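# Hang the long rail on two posts by hooks

## Task

Hang the long rail from the two posts, with the hook on each end pushed fully down into the red-marked slot. At the finish, the posts must bear the rail's weight, and only the posts and the robot may be touching it. The rail has to stay up without help: if a gripper is still steadying it, it must neither roll nor drop much once the robot lets go. A placement that only the robot keeps in place does not count.

## Robot and tools

Robot: two arms, left_arm and right_arm, each a six-joint arm ending in a two-finger parallel gripper. The fingers point along the gripper's own +z axis and open and close along its y axis. The reported hand position (end_effector_position) is the point between the finger pads, roughly 1 cm short of the fingertips. A wrist camera is mounted on each gripper and also takes up space. Arm bases in the scene frame: left_arm at (+0.024, +0.233, 0) m, quat_wxyz (+0.995, 0, 0, -0.095); right_arm at (-0.046, -0.309, 0) m, quat_wxyz (+0.995, 0, 0, +0.102).

Scene frame: origin on the table top midway between the arms, +z up, +x out over the table, with left_arm on the +y side. The names left and right refer to the arms only, not to sides of any picture.

Result lines. The state line, written as left_arm: … | right_arm: …, gives each gripper's position in metres and its orientation as quat_wxyz, both in the scene frame. These readings drift more the farther the arm reaches. grip_measured is the finger opening on the command scale, and the last Joint positions entry is the opening in metres. Each gripper may read up to about 1 mm off. A Hand target line shows the pose the controller is currently steering toward. A pose unreachable line and HELD marks mean the clearance check altered or blocked what was sent to the named arm. FAULT or OVER-TEMPERATURE FAULT lines mean an arm was stopped. MOTOR HOT appears from 75 °C. At 90 °C that arm stops for 10 s, and at 100 °C it goes limp and falls.

execute_actions(actions, pictures). actions is a list holding one item or none. An empty list only reports the state. {"rows": [...], "steps": n} runs up to 15 control steps of 1/30 s each, with 15 as the default. Each row is used for one step, and the last row repeats if there are fewer rows than steps. {"steps": n} with no rows is a wait of up to 300 steps, counted from the previous result, so thinking time is included. Set pictures to false to skip the images.

Row layout: one flat list of 14 numbers, each in [-1, 1], covering both arms even if only one moves. Order: left dx, dy, dz, rx, ry, rz, opening, then the same seven for right. The first six are offsets, not poses, expressed in that gripper's own axes. They are measured from the gripper's pose in the most recent result that showed it, or from where it currently is if no such result exists yet or for later calls within the same reply. Every row is counted from that same reference, not from the row before it. Scale: 1.0 means 0.6 m, or 180 degrees for rotation. rx, ry, rz together form a single rotation vector. Opening is absolute: +1 is fully open (0.094 m) and -1 is closed. Zero offsets pull the arm back to its reference pose. They do not mean hold still.

move(target, speed). target is one 14-number row with the same layout and reference as above. Each gripper follows a straight line toward its goal, and both paths finish at the same moment, lasting 0.5 to 10 s and cut off at 10 s. speed is in m/s, from 0.002 to 0.5 with 0.25 as the default, and rotation is capped at twice that value in rad/s. The opening is sent when the move starts. The paths do not avoid obstacles or the other arm, and the hands can lag, drift, or overshoot the speed, especially with the arm nearly straight. The move: line reports how it ended (done, off_target, moving, held, fault) and which limits acted: paced means the pose was clipped, held means steps were blocked. It also gives each gripper's remaining distance to its goal.

wait(seconds): 0 to 10 s, with no new command sent. zoom_image(camera, region): enlarges [x0, y0, x1, y1] pixels, at most 504 by 504, from one camera's latest image. Cameras are cam_head_left, cam_head_right, cam_high, cam_low, cam_left_wrist and cam_right_wrist, each 504x504. read_manual only returns licence text. finished_scene(scene) closes the current scene, takes that scene's number, and cannot be reversed, so only call it once the rail hangs on its own.

Control behaviour. At each step the commanded pose is limited to within 70 mm and 16 degrees of the measured pose, and position takes priority over orientation. After an action ends, the arm only completes that last clipped step, so distant goals need further commands. Arms tend to stop a centimetre or more low. To keep an arm in place, send the offset back to its intended pose in the first call of a reply and zeros in later calls, raising the aim if it sags. The simulation keeps running while the operator thinks.

Gripping: to hold something, command an opening about 0.03 below grip_measured. A smaller gap gives a lighter hold. Pad force tops out around 50 to 62 N, and less on parts thinner than about 2 mm. Holding loads heats the motors.

Avoid the following: collisions or hard pressing between the arms, which can end the scene; knocking anything off the table, which fails the task; fast contact; and targets set deep past a contact point, which press harder. Also avoid drops, slips and slams. Expect occasional tugs on held parts or pushes on loose objects. Joint ranges (rad): waist -2.618 to 3.054, shoulder 0.000 to 3.142, elbow 0.000 to 3.142, wrist pitch -1.571 to 1.571, wrist yaw -1.571 to 1.571, wrist roll -2.094 to 2.094.

Each tool is called after "Request:" in YAML: its name, and indented under it one key for each argument.

## Session

Request:
execute_actions:
  actions: []

Scene clock: 0.00 s of 5400.00 s.
left_arm: end_effector_position=(+0.1121, +0.6363, +0.3476) grip_measured=+1.000 end_effector_quat_wxyz=(-0.305, +0.807, -0.199, -0.465) | right_arm: end_effector_position=(+0.4396, -0.4036, +0.1763) grip_measured=+1.000 end_effector_quat_wxyz=(+0.672, +0.675, +0.195, +0.234)
Joint positions: left_arm=[ 1.142  1.825  2.012 -1.307 -1.133 -1.417  0.094] | right_arm=[-0.076  2.044  1.001  1.069  1.084  1.601  0.094]
Joint velocities: left_arm=[-0.002  0.002 -0.022 -0.007 -0.007  0.037  0.   ] | right_arm=[-0.002 -0.027 -0.007 -0.007 -0.051  0.022  0.   ]
Hand target (left_arm): +0.109, +0.634, +0.353; -0.305, +0.804, -0.197, -0.471
Hand target (right_arm): +0.440, -0.403, +0.185; +0.674, +0.673, +0.190, +0.239

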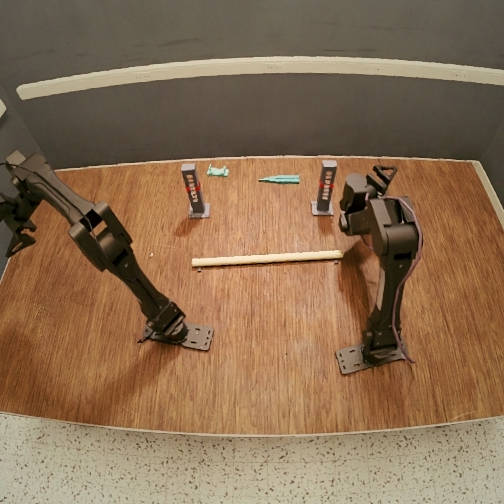

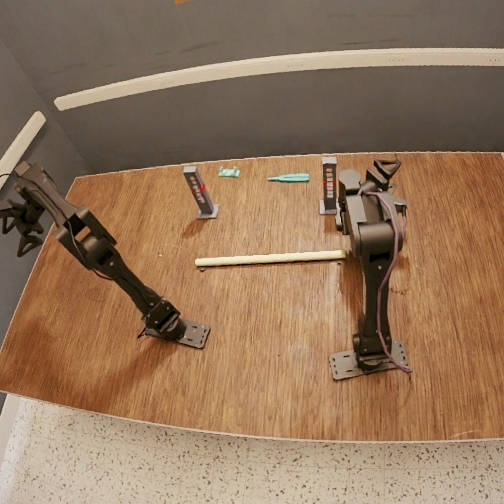

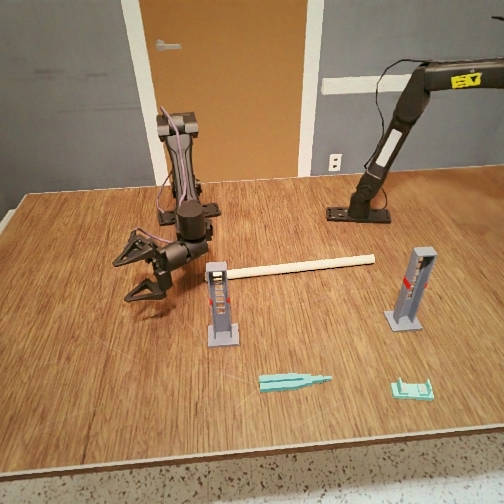

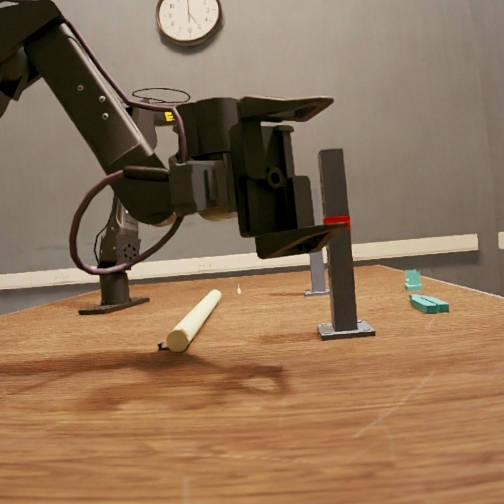

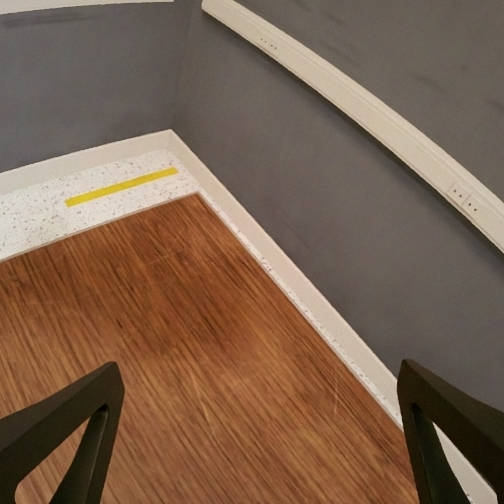

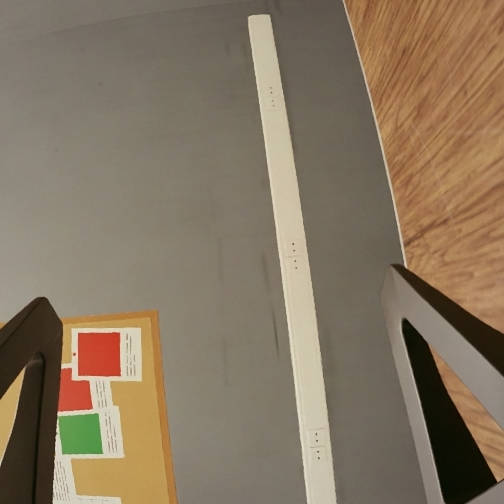

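Request:
zoom_image:
  camera: "cam_low"
  region: [140, 280, 240, 360]

Request:
zoom_image:
  camera: "cam_head_left"
  region: [140, 150, 360, 290]

Request:
zoom_image:
  camera: "cam_high"
  region: [180, 230, 450, 360]

Region (140, 280, 240, 360) of cam_low's 504x504 image, scaled by 5.040, with more detail than that image has; it fills the top 403 rows of this view, and the rest is white.

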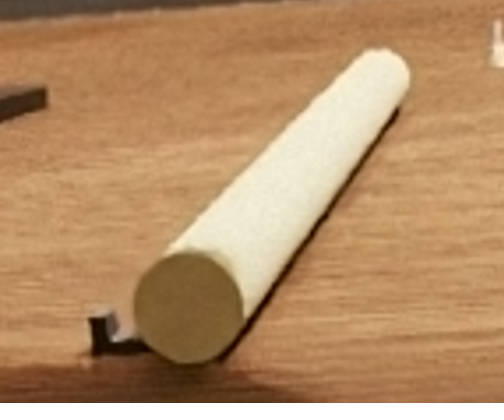

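Region (140, 150, 360, 290) of cam_head_left's 504x504 image, scaled by 2.291, with more detail than that image has; it fills the top 321 rows of this view, and the rest is white.

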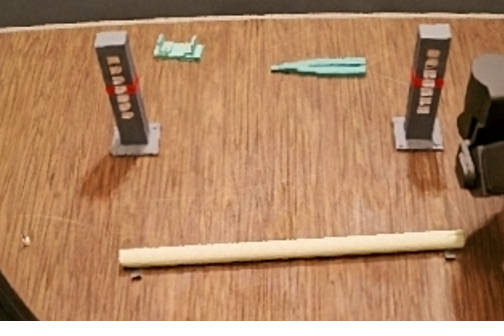

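Region (180, 230, 450, 360) of cam_high's 504x504 image, scaled by 1.867, with more detail than that image has; it fills the top 243 rows of this view, and the rest is white.

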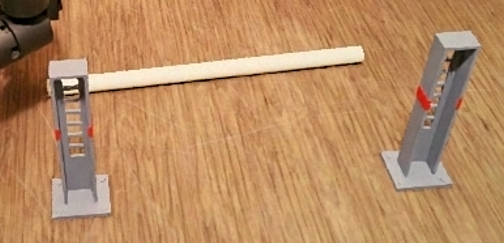

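Request:
move:
  target: [0.4395,0.6182,-0.4725,0.1881,0.5108,0.2286,0.1,-0.1198,-0.0947,-0.4902,0.3480,0.3188,-0.1470,0.1]
  speed: 0.25

Scene clock: 124.40 s of 5400.00 s.
left_arm: end_effector_position=(+0.2014, +0.1669, +0.1102) grip_measured=+0.103 end_effector_quat_wxyz=(-0.119, +0.663, -0.702, +0.230) | right_arm: end_effector_position=(+0.2111, -0.2135, +0.0961) grip_measured=+0.103 end_effector_quat_wxyz=(+0.102, +0.680, +0.696, +0.208)
Joint positions: left_arm=[-0.195  0.688  0.604 -0.963 -0.025 -1.894  0.052] | right_arm=[ 0.15   1.154  0.746 -0.694  0.007  1.901  0.052]
Joint velocities: left_arm=[ 0.002  0.007  0.012 -0.037 -0.051 -0.037 -0.001] | right_arm=[-0.002 -0.002 -0.002 -0.051  0.007  0.007 -0.   ]
Hand target (left_arm): +0.200, +0.167, +0.109; -0.121, +0.662, -0.702, +0.234
Hand target (right_arm): +0.215, -0.208, +0.114; +0.109, +0.668, +0.699, +0.229
Off the commanded pose (left_arm): 0.008 m, 2 deg.
Off the commanded pose (right_arm): 0.019 m, 3 deg.
After step 90, 117.00 s passed at rest.
move: off_target (right_arm)

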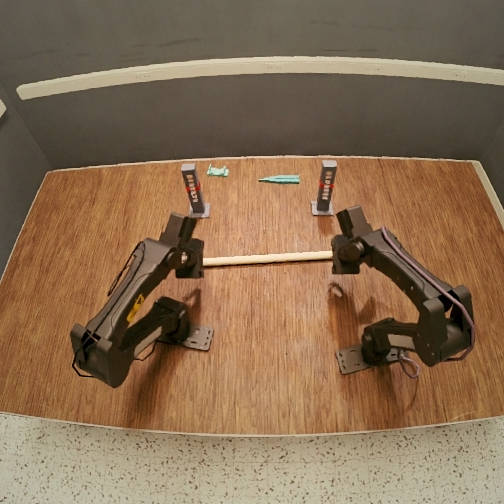

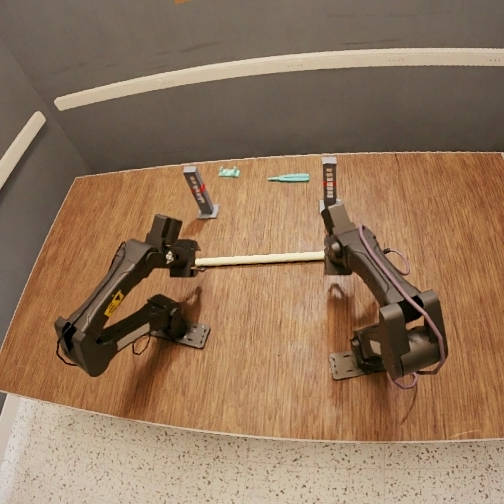

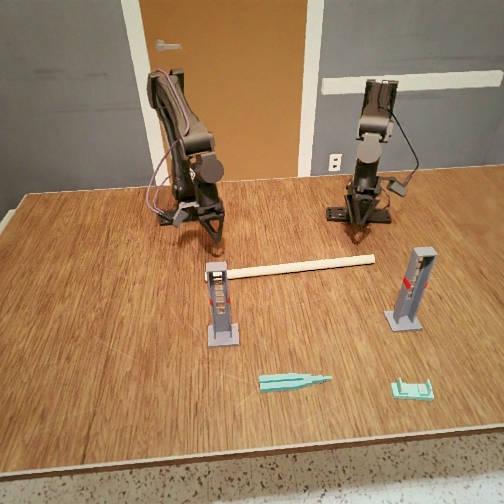

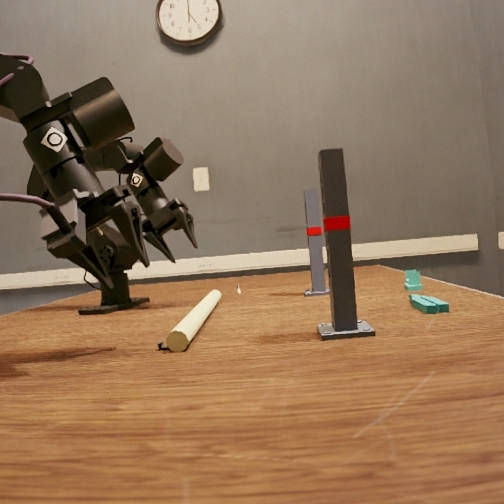

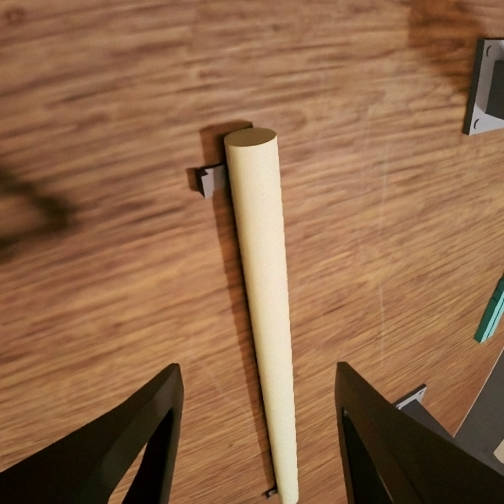

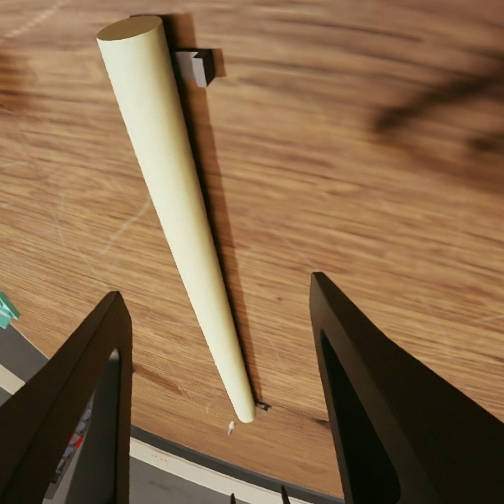

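Request:
move:
  target: [0.0230,-0.0102,0.1597,0,0,-0.0249,0.1,0.0108,0.0485,0.1373,-0.0167,0,-0.024,0.1]
  speed: 0.1

Scene clock: 244.37 s of 5400.00 s.
left_arm: end_effector_position=(+0.2539, +0.1338, +0.0388) grip_measured=+0.103 end_effector_quat_wxyz=(-0.108, +0.688, -0.674, +0.245) | right_arm: end_effector_position=(+0.2711, -0.1911, +0.0396) grip_measured=+0.103 end_effector_quat_wxyz=(+0.120, +0.653, +0.712, +0.227)
Joint positions: left_arm=[-0.251  1.053  0.421 -0.397 -0.042 -2.022  0.052] | right_arm=[ 0.15   1.481  0.717 -0.288  0.006  1.838  0.052]
Joint velocities: left_arm=[ 0.002 -0.012  0.017  0.051 -0.037 -0.037  0.   ] | right_arm=[-0.012 -0.017 -0.007  0.022 -0.022 -0.022 -0.001]
Hand target (left_arm): +0.251, +0.136, +0.033; -0.110, +0.690, -0.676, +0.235
Hand target (right_arm): +0.271, -0.194, +0.036; +0.127, +0.650, +0.715, +0.223
Off the commanded pose (left_arm): 0.008 m, 1 deg.
Off the commanded pose (right_arm): 0.005 m, 1 deg.
After step 90, 115.33 s passed at rest.
move: done

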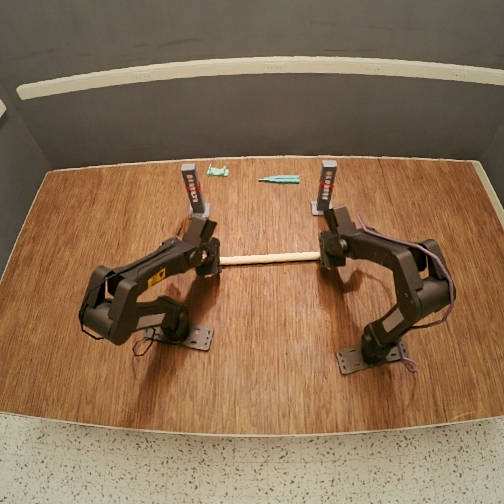

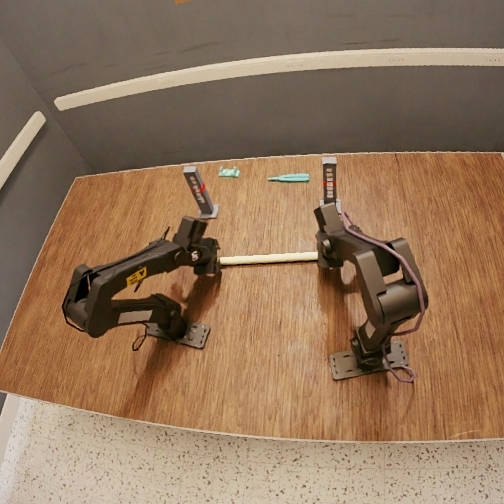

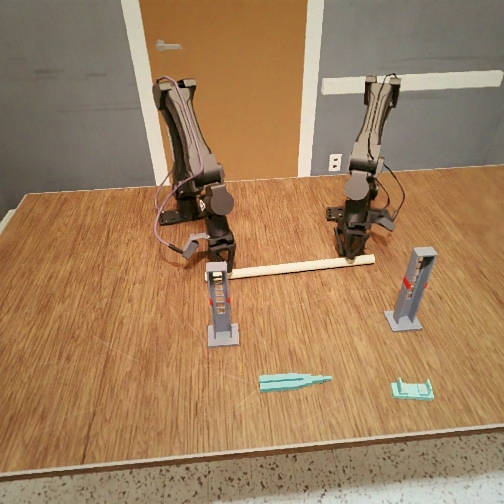

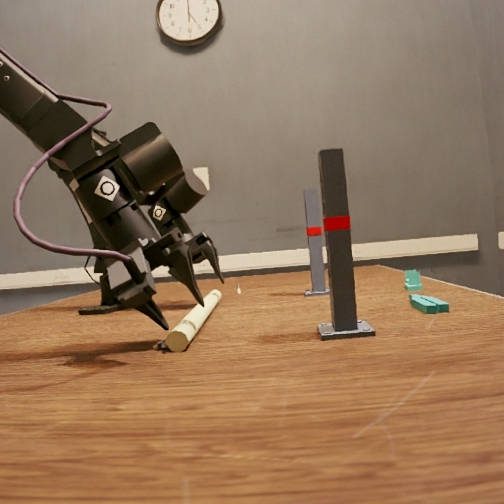

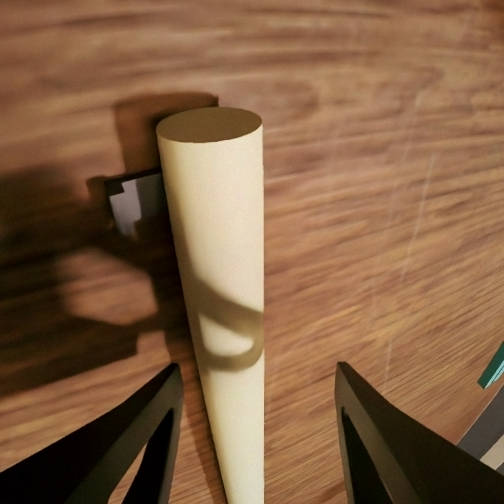

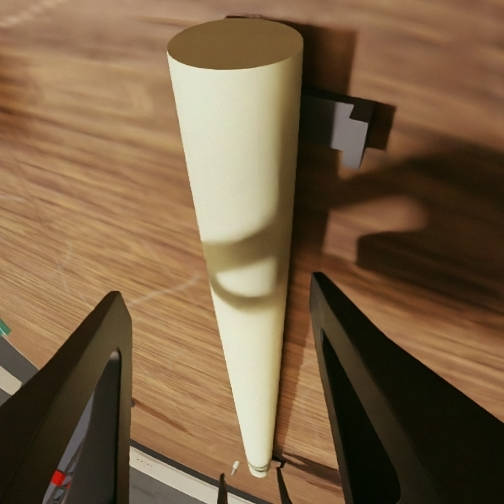

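Request:
zoom_image:
  camera: "cam_low"
  region: [130, 260, 250, 360]

Region (130, 260, 250, 360) of cam_low's 504x504 image, scaled by 4.200, with more detail than that image has.

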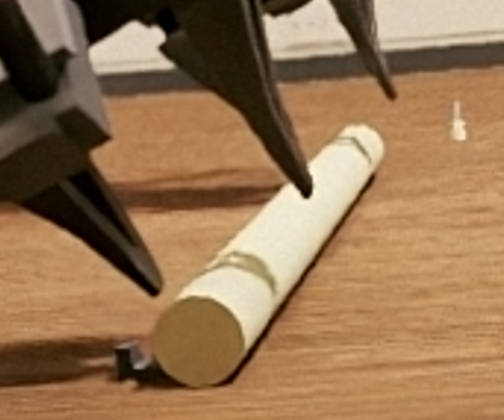

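Request:
move:
  target: [-0.0092,0.0178,0.0248,0,0,0,0.1,0.0065,-0.0169,0.0261,0,0,0,0.1]
  speed: 0.03

Request:
zoom_image:
  camera: "cam_low"
  region: [130, 260, 250, 360]

Scene clock: 289.50 s of 5400.00 s.
left_arm: end_effector_position=(+0.2554, +0.1331, +0.0260) grip_measured=+0.103 end_effector_quat_wxyz=(-0.111, +0.687, -0.672, +0.254) | right_arm: end_effector_position=(+0.2706, -0.1851, +0.0262) grip_measured=+0.103 end_effector_quat_wxyz=(+0.116, +0.653, +0.712, +0.230)
Joint positions: left_arm=[-0.251  1.08   0.366 -0.296 -0.042 -2.022  0.052] | right_arm=[ 0.167  1.52   0.689 -0.218  0.006  1.855  0.052]
Joint velocities: left_arm=[ 0.002 -0.007  0.007 -0.007 -0.022 -0.007  0.   ] | right_arm=[-0.002 -0.012 -0.012 -0.022 -0.007  0.037  0.   ]
Hand target (left_arm): +0.252, +0.135, +0.020; -0.108, +0.688, -0.674, +0.245
Hand target (right_arm): +0.269, -0.185, +0.022; +0.120, +0.653, +0.712, +0.227
Off the commanded pose (left_arm): 0.008 m, 1 deg.
Off the commanded pose (right_arm): 0.005 m, 1 deg.
After step 90, 41.03 s passed at rest.
move: done

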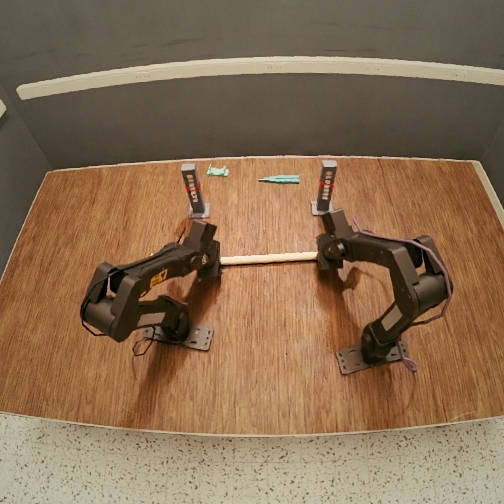

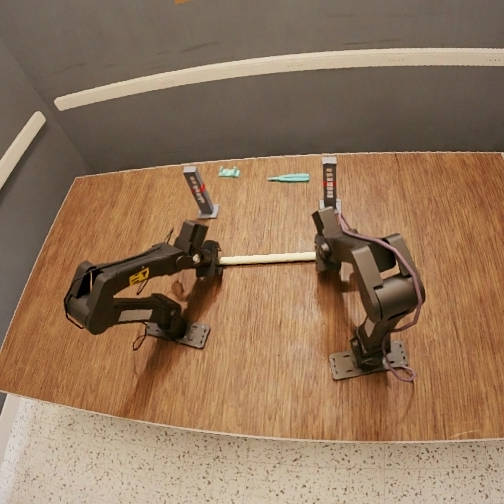

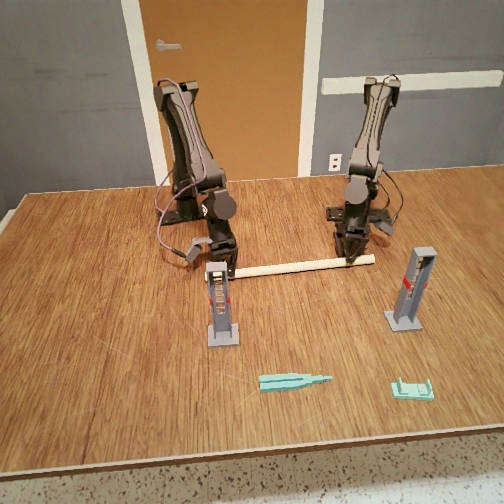

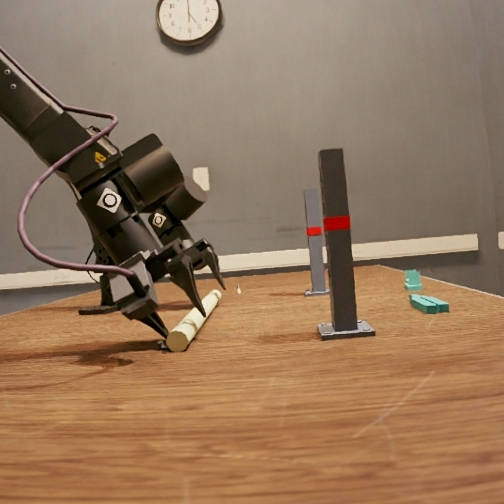

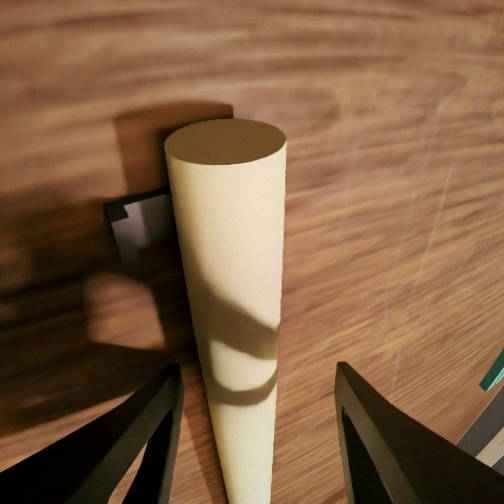

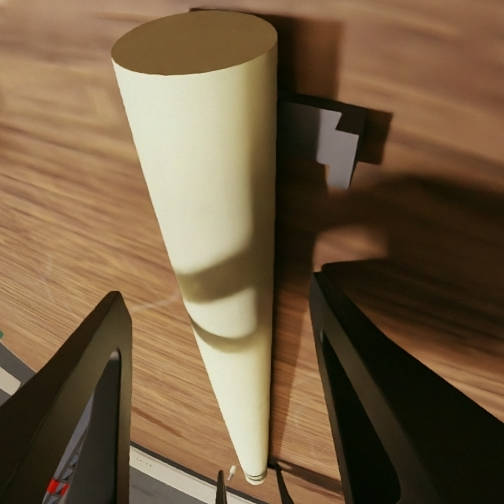

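Region (130, 260, 250, 360) of cam_low's 504x504 image, scaled by 4.200, with more detail than that image has.

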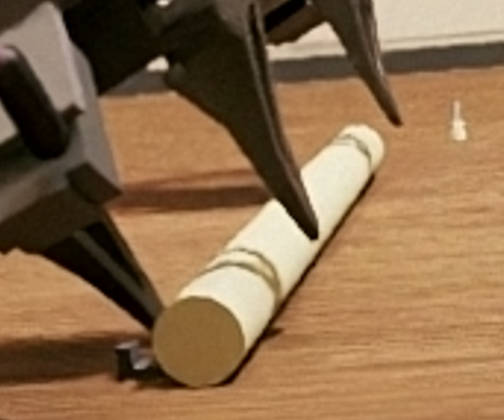

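Request:
move:
  target: [-0.0038,-0.0432,0.0184,0,0,0,0.1,-0.0022,0.0500,0.0197,0,0,0,0.1]
  speed: 0.025

Request:
zoom_image:
  camera: "cam_low"
  region: [140, 260, 260, 360]

Scene clock: 321.83 s of 5400.00 s.
left_arm: end_effector_position=(+0.2757, +0.1363, +0.0234) grip_measured=+0.103 end_effector_quat_wxyz=(-0.107, +0.690, -0.672, +0.248) | right_arm: end_effector_position=(+0.2932, -0.1821, +0.0242) grip_measured=+0.103 end_effector_quat_wxyz=(+0.112, +0.655, +0.712, +0.227)
Joint positions: left_arm=[-0.183  1.197  0.422 -0.249 -0.004 -1.971  0.052] | right_arm=[ 0.145  1.615  0.78  -0.225 -0.01   1.839  0.052]
Joint velocities: left_arm=[-0.007  0.012 -0.002  0.051  0.022  0.037 -0.   ] | right_arm=[-0.002 -0.007 -0.002 -0.066 -0.022 -0.022 -0.   ]
Hand target (left_arm): +0.283, +0.135, +0.029; -0.111, +0.687, -0.672, +0.254
Hand target (right_arm): +0.302, -0.183, +0.030; +0.116, +0.653, +0.712, +0.230
Off the commanded pose (left_arm): 0.010 m, 1 deg.
Off the commanded pose (right_arm): 0.011 m, 1 deg.
After step 90, 27.80 s passed at rest.
move: off_target (right_arm)

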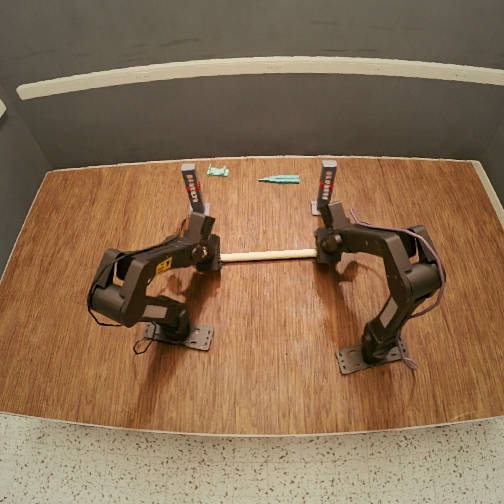

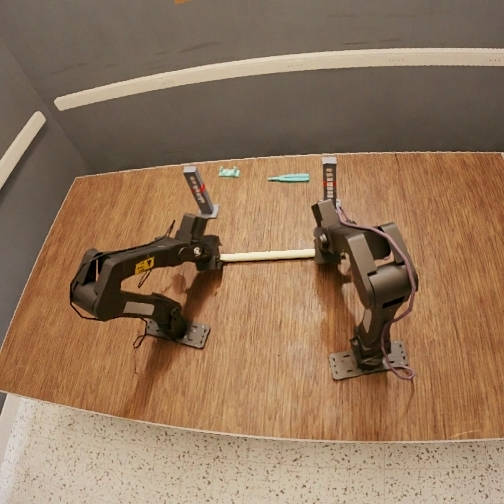

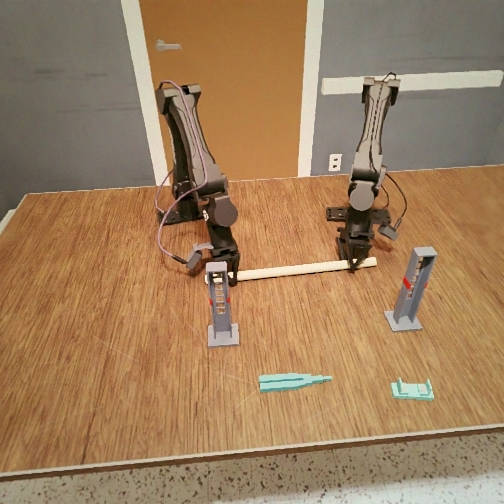

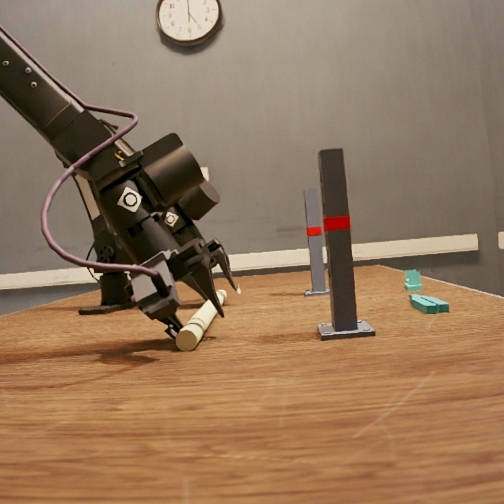

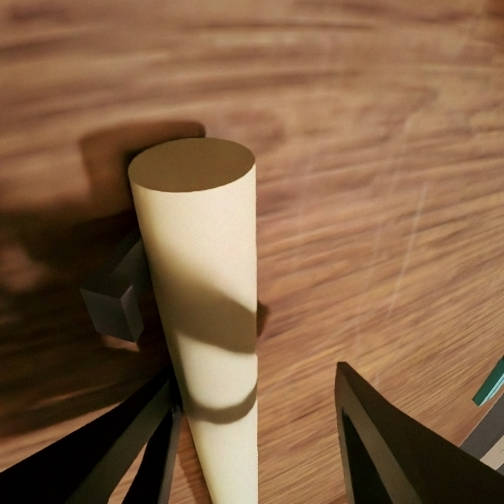

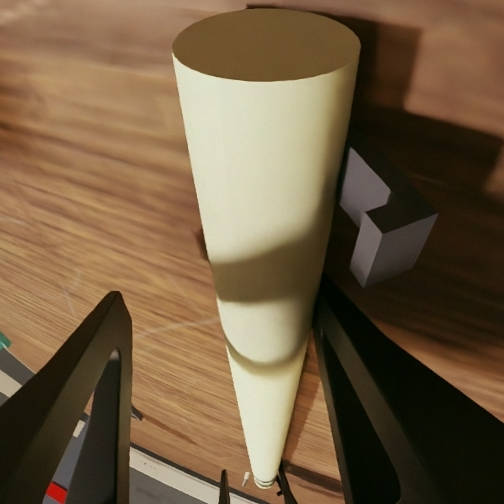

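Region (140, 260, 260, 360) of cam_low's 504x504 image, scaled by 4.200, with more detail than that image has.

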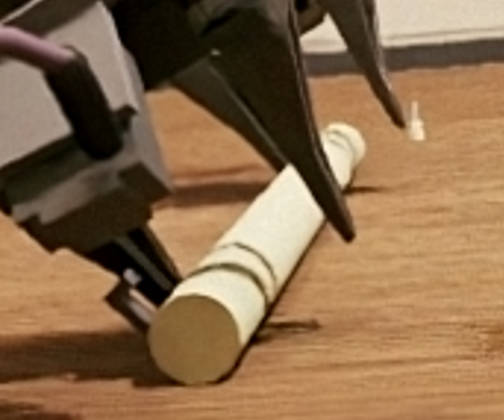

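Request:
move:
  target: [0.0007,-0.0640,0.0224,0,0,0,0.1,0.0003,0.0646,0.0215,0,0,0,0.1]
  speed: 0.025

Request:
zoom_image:
  camera: "cam_low"
  region: [170, 260, 290, 360]

Scene clock: 348.27 s of 5400.00 s.
left_arm: end_effector_position=(+0.3082, +0.1368, +0.0259) grip_measured=+0.103 end_effector_quat_wxyz=(-0.103, +0.693, -0.671, +0.243) | right_arm: end_effector_position=(+0.3258, -0.1772, +0.0245) grip_measured=+0.103 end_effector_quat_wxyz=(+0.111, +0.657, +0.712, +0.224)
Joint positions: left_arm=[-0.122  1.347  0.537 -0.226  0.028 -1.925  0.052] | right_arm=[ 0.124  1.732  0.916 -0.25  -0.019  1.824  0.052]
Joint velocities: left_arm=[ 0.012  0.002  0.002  0.007 -0.037 -0.022 -0.   ] | right_arm=[ 0.002  0.002 -0.002 -0.007 -0.051 -0.007  0.001]
Hand target (left_arm): +0.315, +0.136, +0.031; -0.106, +0.690, -0.671, +0.248
Hand target (right_arm): +0.333, -0.178, +0.031; +0.112, +0.655, +0.712, +0.227
Off the commanded pose (left_arm): 0.009 m, 1 deg.
Off the commanded pose (right_arm): 0.010 m, 0 deg.
After step 90, 21.53 s passed at rest.
move: done

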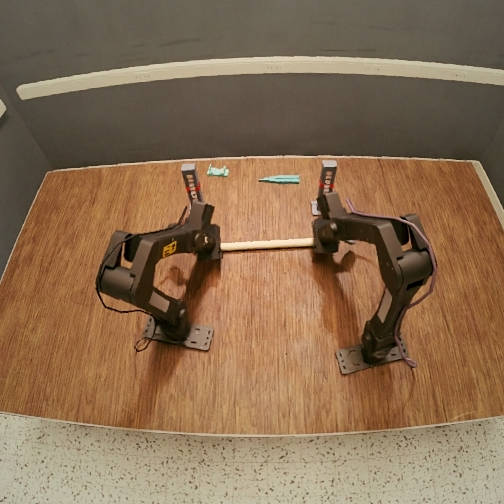

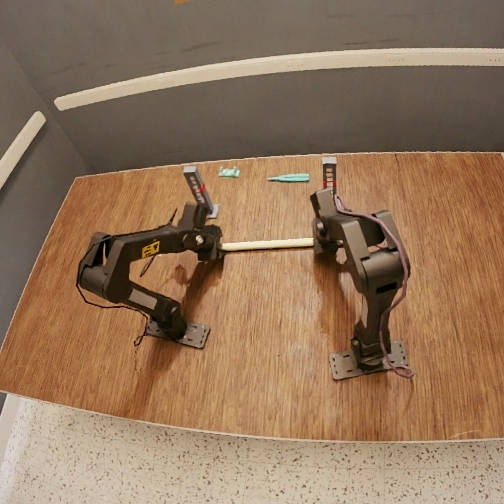

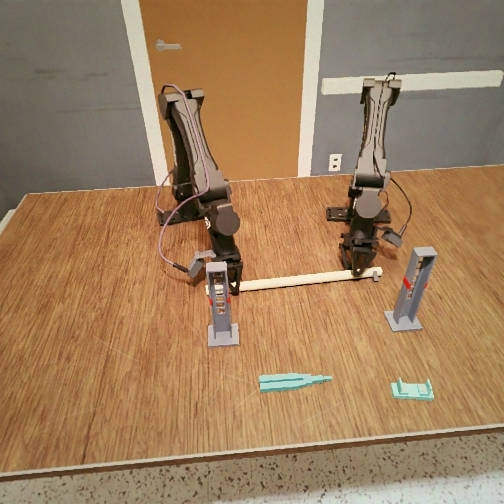

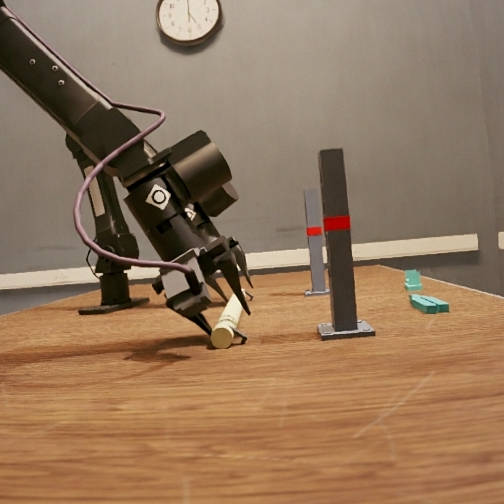

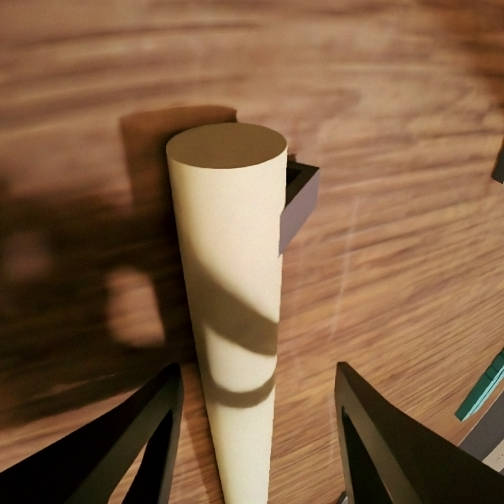

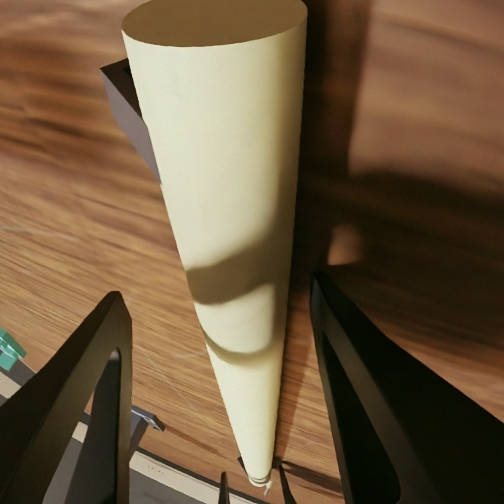

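Region (170, 260, 290, 360) of cam_low's 504x504 image, scaled by 4.200, with more detail than that image has.

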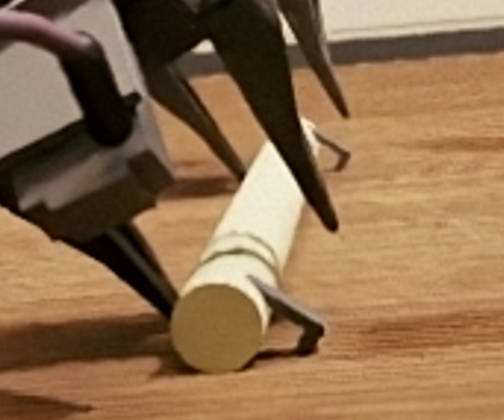

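Request:
execute_actions:
  actions:
    - {"rows": [[-0.0002,0.0006,0.0011,-0.0029,0,0,0.075,-0.0001,-0.0005,0.0009,0.0029,0,0,0.075],[-0.0005,0.0011,0.0021,-0.0058,0,0,0.05,-0.0003,-0.0010,0.0019,0.0059,0,0,0.05],[-0.0007,0.0017,0.0032,-0.0087,0,0,0.025,-0.0004,-0.0015,0.0028,0.0088,0,0,0.025],[-0.0010,0.0023,0.0042,-0.0116,0,0,0.0,-0.0006,-0.0020,0.0037,0.0118,0,0,0.0],[-0.0012,0.0029,0.0053,-0.0145,0,0,-0.025,-0.0007,-0.0025,0.0046,0.0147,0,0.001,-0.025],[-0.0014,0.0034,0.0063,-0.0174,0,0,-0.05,-0.0009,-0.0030,0.0056,0.0176,0,0.001,-0.05],[-0.0017,0.0040,0.0074,-0.0203,0,0,-0.075,-0.0010,-0.0035,0.0065,0.0206,0,0.001,-0.075],[-0.0019,0.0046,0.0084,-0.0232,-0.001,0,-0.10,-0.0012,-0.0039,0.0074,0.0235,0,0.001,-0.10],[-0.0022,0.0052,0.0095,-0.0261,-0.001,0,-0.125,-0.0013,-0.0044,0.0083,0.0265,0,0.001,-0.125],[-0.0024,0.0057,0.0105,-0.0290,-0.001,0,-0.15,-0.0015,-0.0049,0.0093,0.0294,0,0.001,-0.15],[-0.0026,0.0063,0.0116,-0.0319,-0.001,0,-0.175,-0.0016,-0.0054,0.0102,0.0323,0,0.002,-0.175],[-0.0029,0.0069,0.0126,-0.0348,-0.001,0,-0.20,-0.0018,-0.0059,0.0111,0.0353,0,0.002,-0.20],[-0.0031,0.0075,0.0137,-0.0377,-0.001,0,-0.225,-0.0019,-0.0064,0.0120,0.0382,0,0.002,-0.225],[-0.0034,0.0080,0.0147,-0.0406,-0.001,0,-0.25,-0.0021,-0.0069,0.0130,0.0412,-0.001,0.002,-0.25],[-0.0036,0.0086,0.0158,-0.0435,-0.001,0,-0.27,-0.0022,-0.0074,0.0139,0.0441,-0.001,0.002,-0.27]], "steps": 15}
  pictures: false

Request:
wait:
  seconds: 0.5

Request:
zoom_image:
  camera: "cam_low"
  region: [170, 260, 290, 360]

Scene clock: 405.03 s of 5400.00 s.
left_arm: end_effector_position=(+0.3104, +0.1352, +0.0177) grip_measured=-0.256 end_effector_quat_wxyz=(-0.071, +0.699, -0.679, +0.215) | right_arm: end_effector_position=(+0.3271, -0.1742, +0.0188) grip_measured=-0.257 end_effector_quat_wxyz=(+0.082, +0.663, +0.718, +0.196)
Joint positions: left_arm=[-0.101  1.434  0.609 -0.294  0.07  -1.908  0.035] | right_arm=[ 0.119  1.793  1.006 -0.357 -0.044  1.823  0.035]
Joint velocities: left_arm=[ 0.046  0.188  0.212 -0.33   0.095  0.095 -0.021] | right_arm=[-0.037  0.149  0.305 -0.418 -0.168 -0.066 -0.02 ]
Hand target (left_arm): +0.308, +0.137, +0.015; -0.057, +0.698, -0.686, +0.197
Hand target (right_arm): +0.326, -0.177, +0.015; +0.067, +0.665, +0.723, +0.175
Off the commanded pose (left_arm): 0.004 m, 3 deg.
Off the commanded pose (right_arm): 0.005 m, 3 deg.
Steps of this call (steps 1 to 90: nothing new was sent; then 53.27 s passed at rest; steps 91 to 105: all 15 steps of this action). Readings (end_effector_position):
91: left_arm (+0.3082, +0.1367, +0.0260) | right_arm (+0.3258, -0.1771, +0.0246)
92: left_arm (+0.3081, +0.1366, +0.0260) | right_arm (+0.3257, -0.1771, +0.0245)
94: left_arm (+0.3076, +0.1361, +0.0248) | right_arm (+0.3246, -0.1773, +0.0229)
98: left_arm (+0.3068, +0.1360, +0.0202) | right_arm (+0.3251, -0.1761, +0.0215)
105: the state above

Scene clock: 405.53 s of 5400.00 s.
left_arm: end_effector_position=(+0.3103, +0.1348, +0.0173) grip_measured=-0.267 end_effector_quat_wxyz=(-0.065, +0.697, -0.682, +0.210) | right_arm: end_effector_position=(+0.3270, -0.1741, +0.0183) grip_measured=-0.267 end_effector_quat_wxyz=(+0.076, +0.663, +0.720, +0.189)
Joint positions: left_arm=[-0.096  1.445  0.623 -0.312  0.08  -1.898  0.034] | right_arm=[ 0.117  1.804  1.026 -0.384 -0.049  1.821  0.034]
Joint velocities: left_arm=[-0.017 -0.022 -0.017 -0.066 -0.007  0.037 -0.   ] | right_arm=[-0.012 -0.007 -0.002  0.022 -0.081 -0.022  0.   ]
Hand target (left_arm): +0.308, +0.137, +0.015; -0.057, +0.698, -0.686, +0.197
Hand target (right_arm): +0.325, -0.177, +0.015; +0.067, +0.665, +0.723, +0.175
Off the commanded pose (left_arm): 0.004 m, 2 deg.
Off the commanded pose (right_arm): 0.005 m, 2 deg.
Steps of this call (steps 1 to 15: nothing new was sent). Readings (end_effector_position):
1: left_arm (+0.3105, +0.1351, +0.0175) | right_arm (+0.3271, -0.1741, +0.0186)
2: left_arm (+0.3106, +0.1351, +0.0174) | right_arm (+0.3271, -0.1741, +0.0184)
4: left_arm (+0.3104, +0.1351, +0.0173) | right_arm (+0.3271, -0.1742, +0.0183)
8: left_arm (+0.3104, +0.1350, +0.0173) | right_arm (+0.3271, -0.1741, +0.0183)
15: the state above

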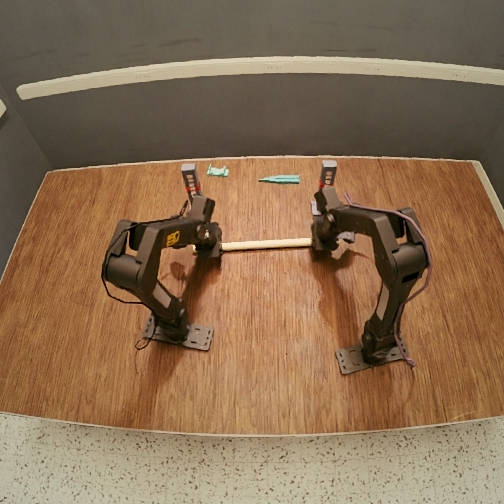

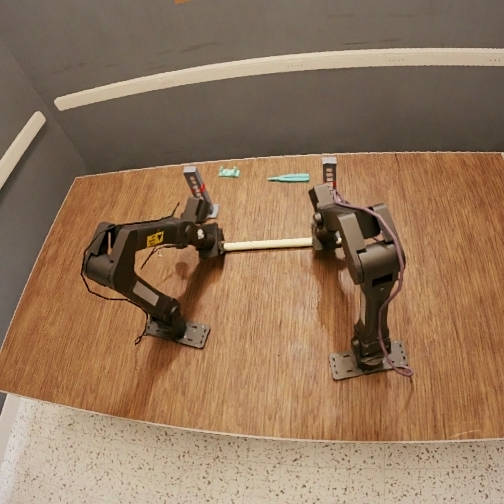

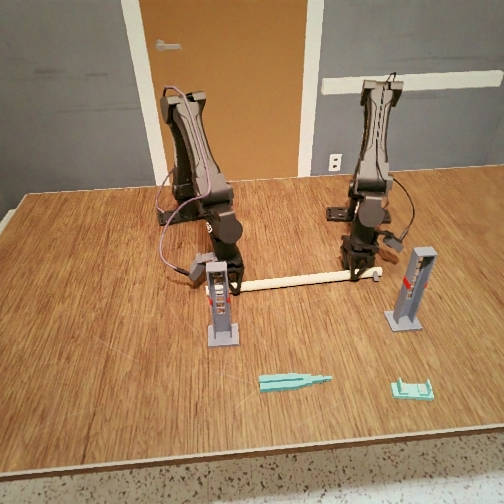

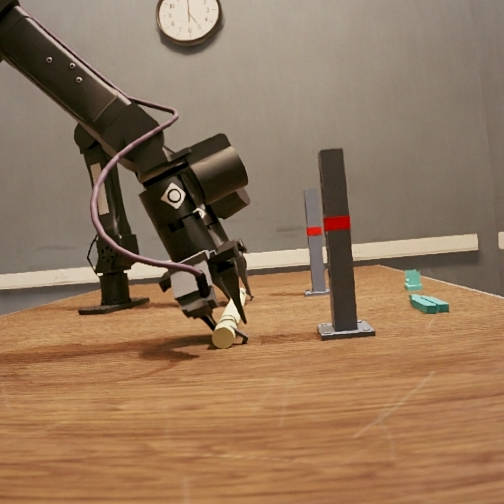

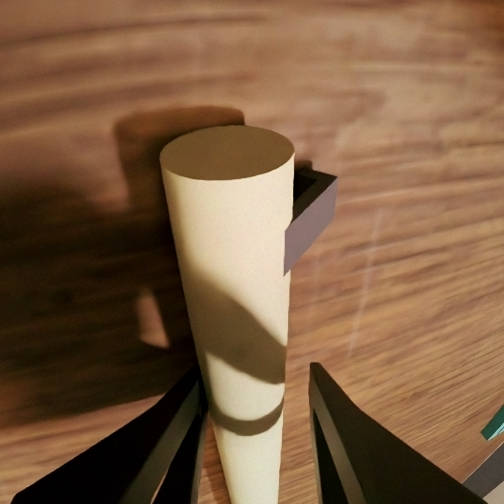

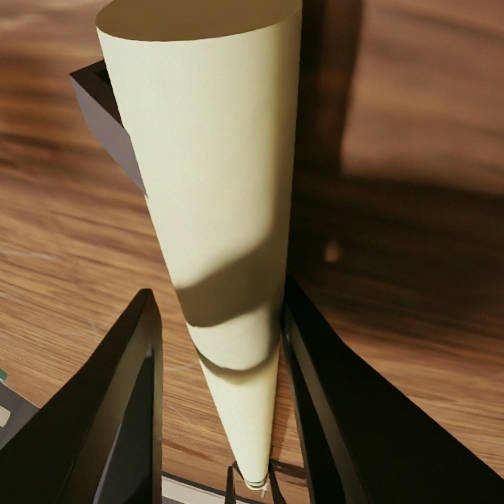

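Region (170, 260, 290, 360) of cam_low's 504x504 image, scaled by 4.200, with more detail than that image has.

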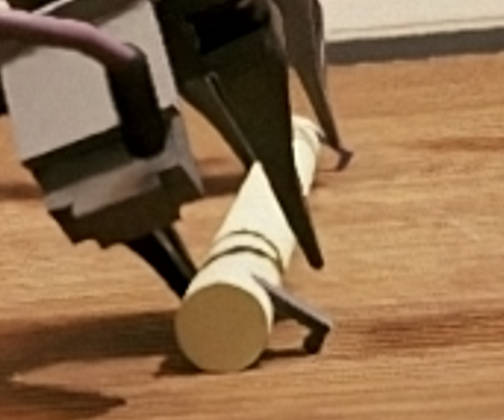

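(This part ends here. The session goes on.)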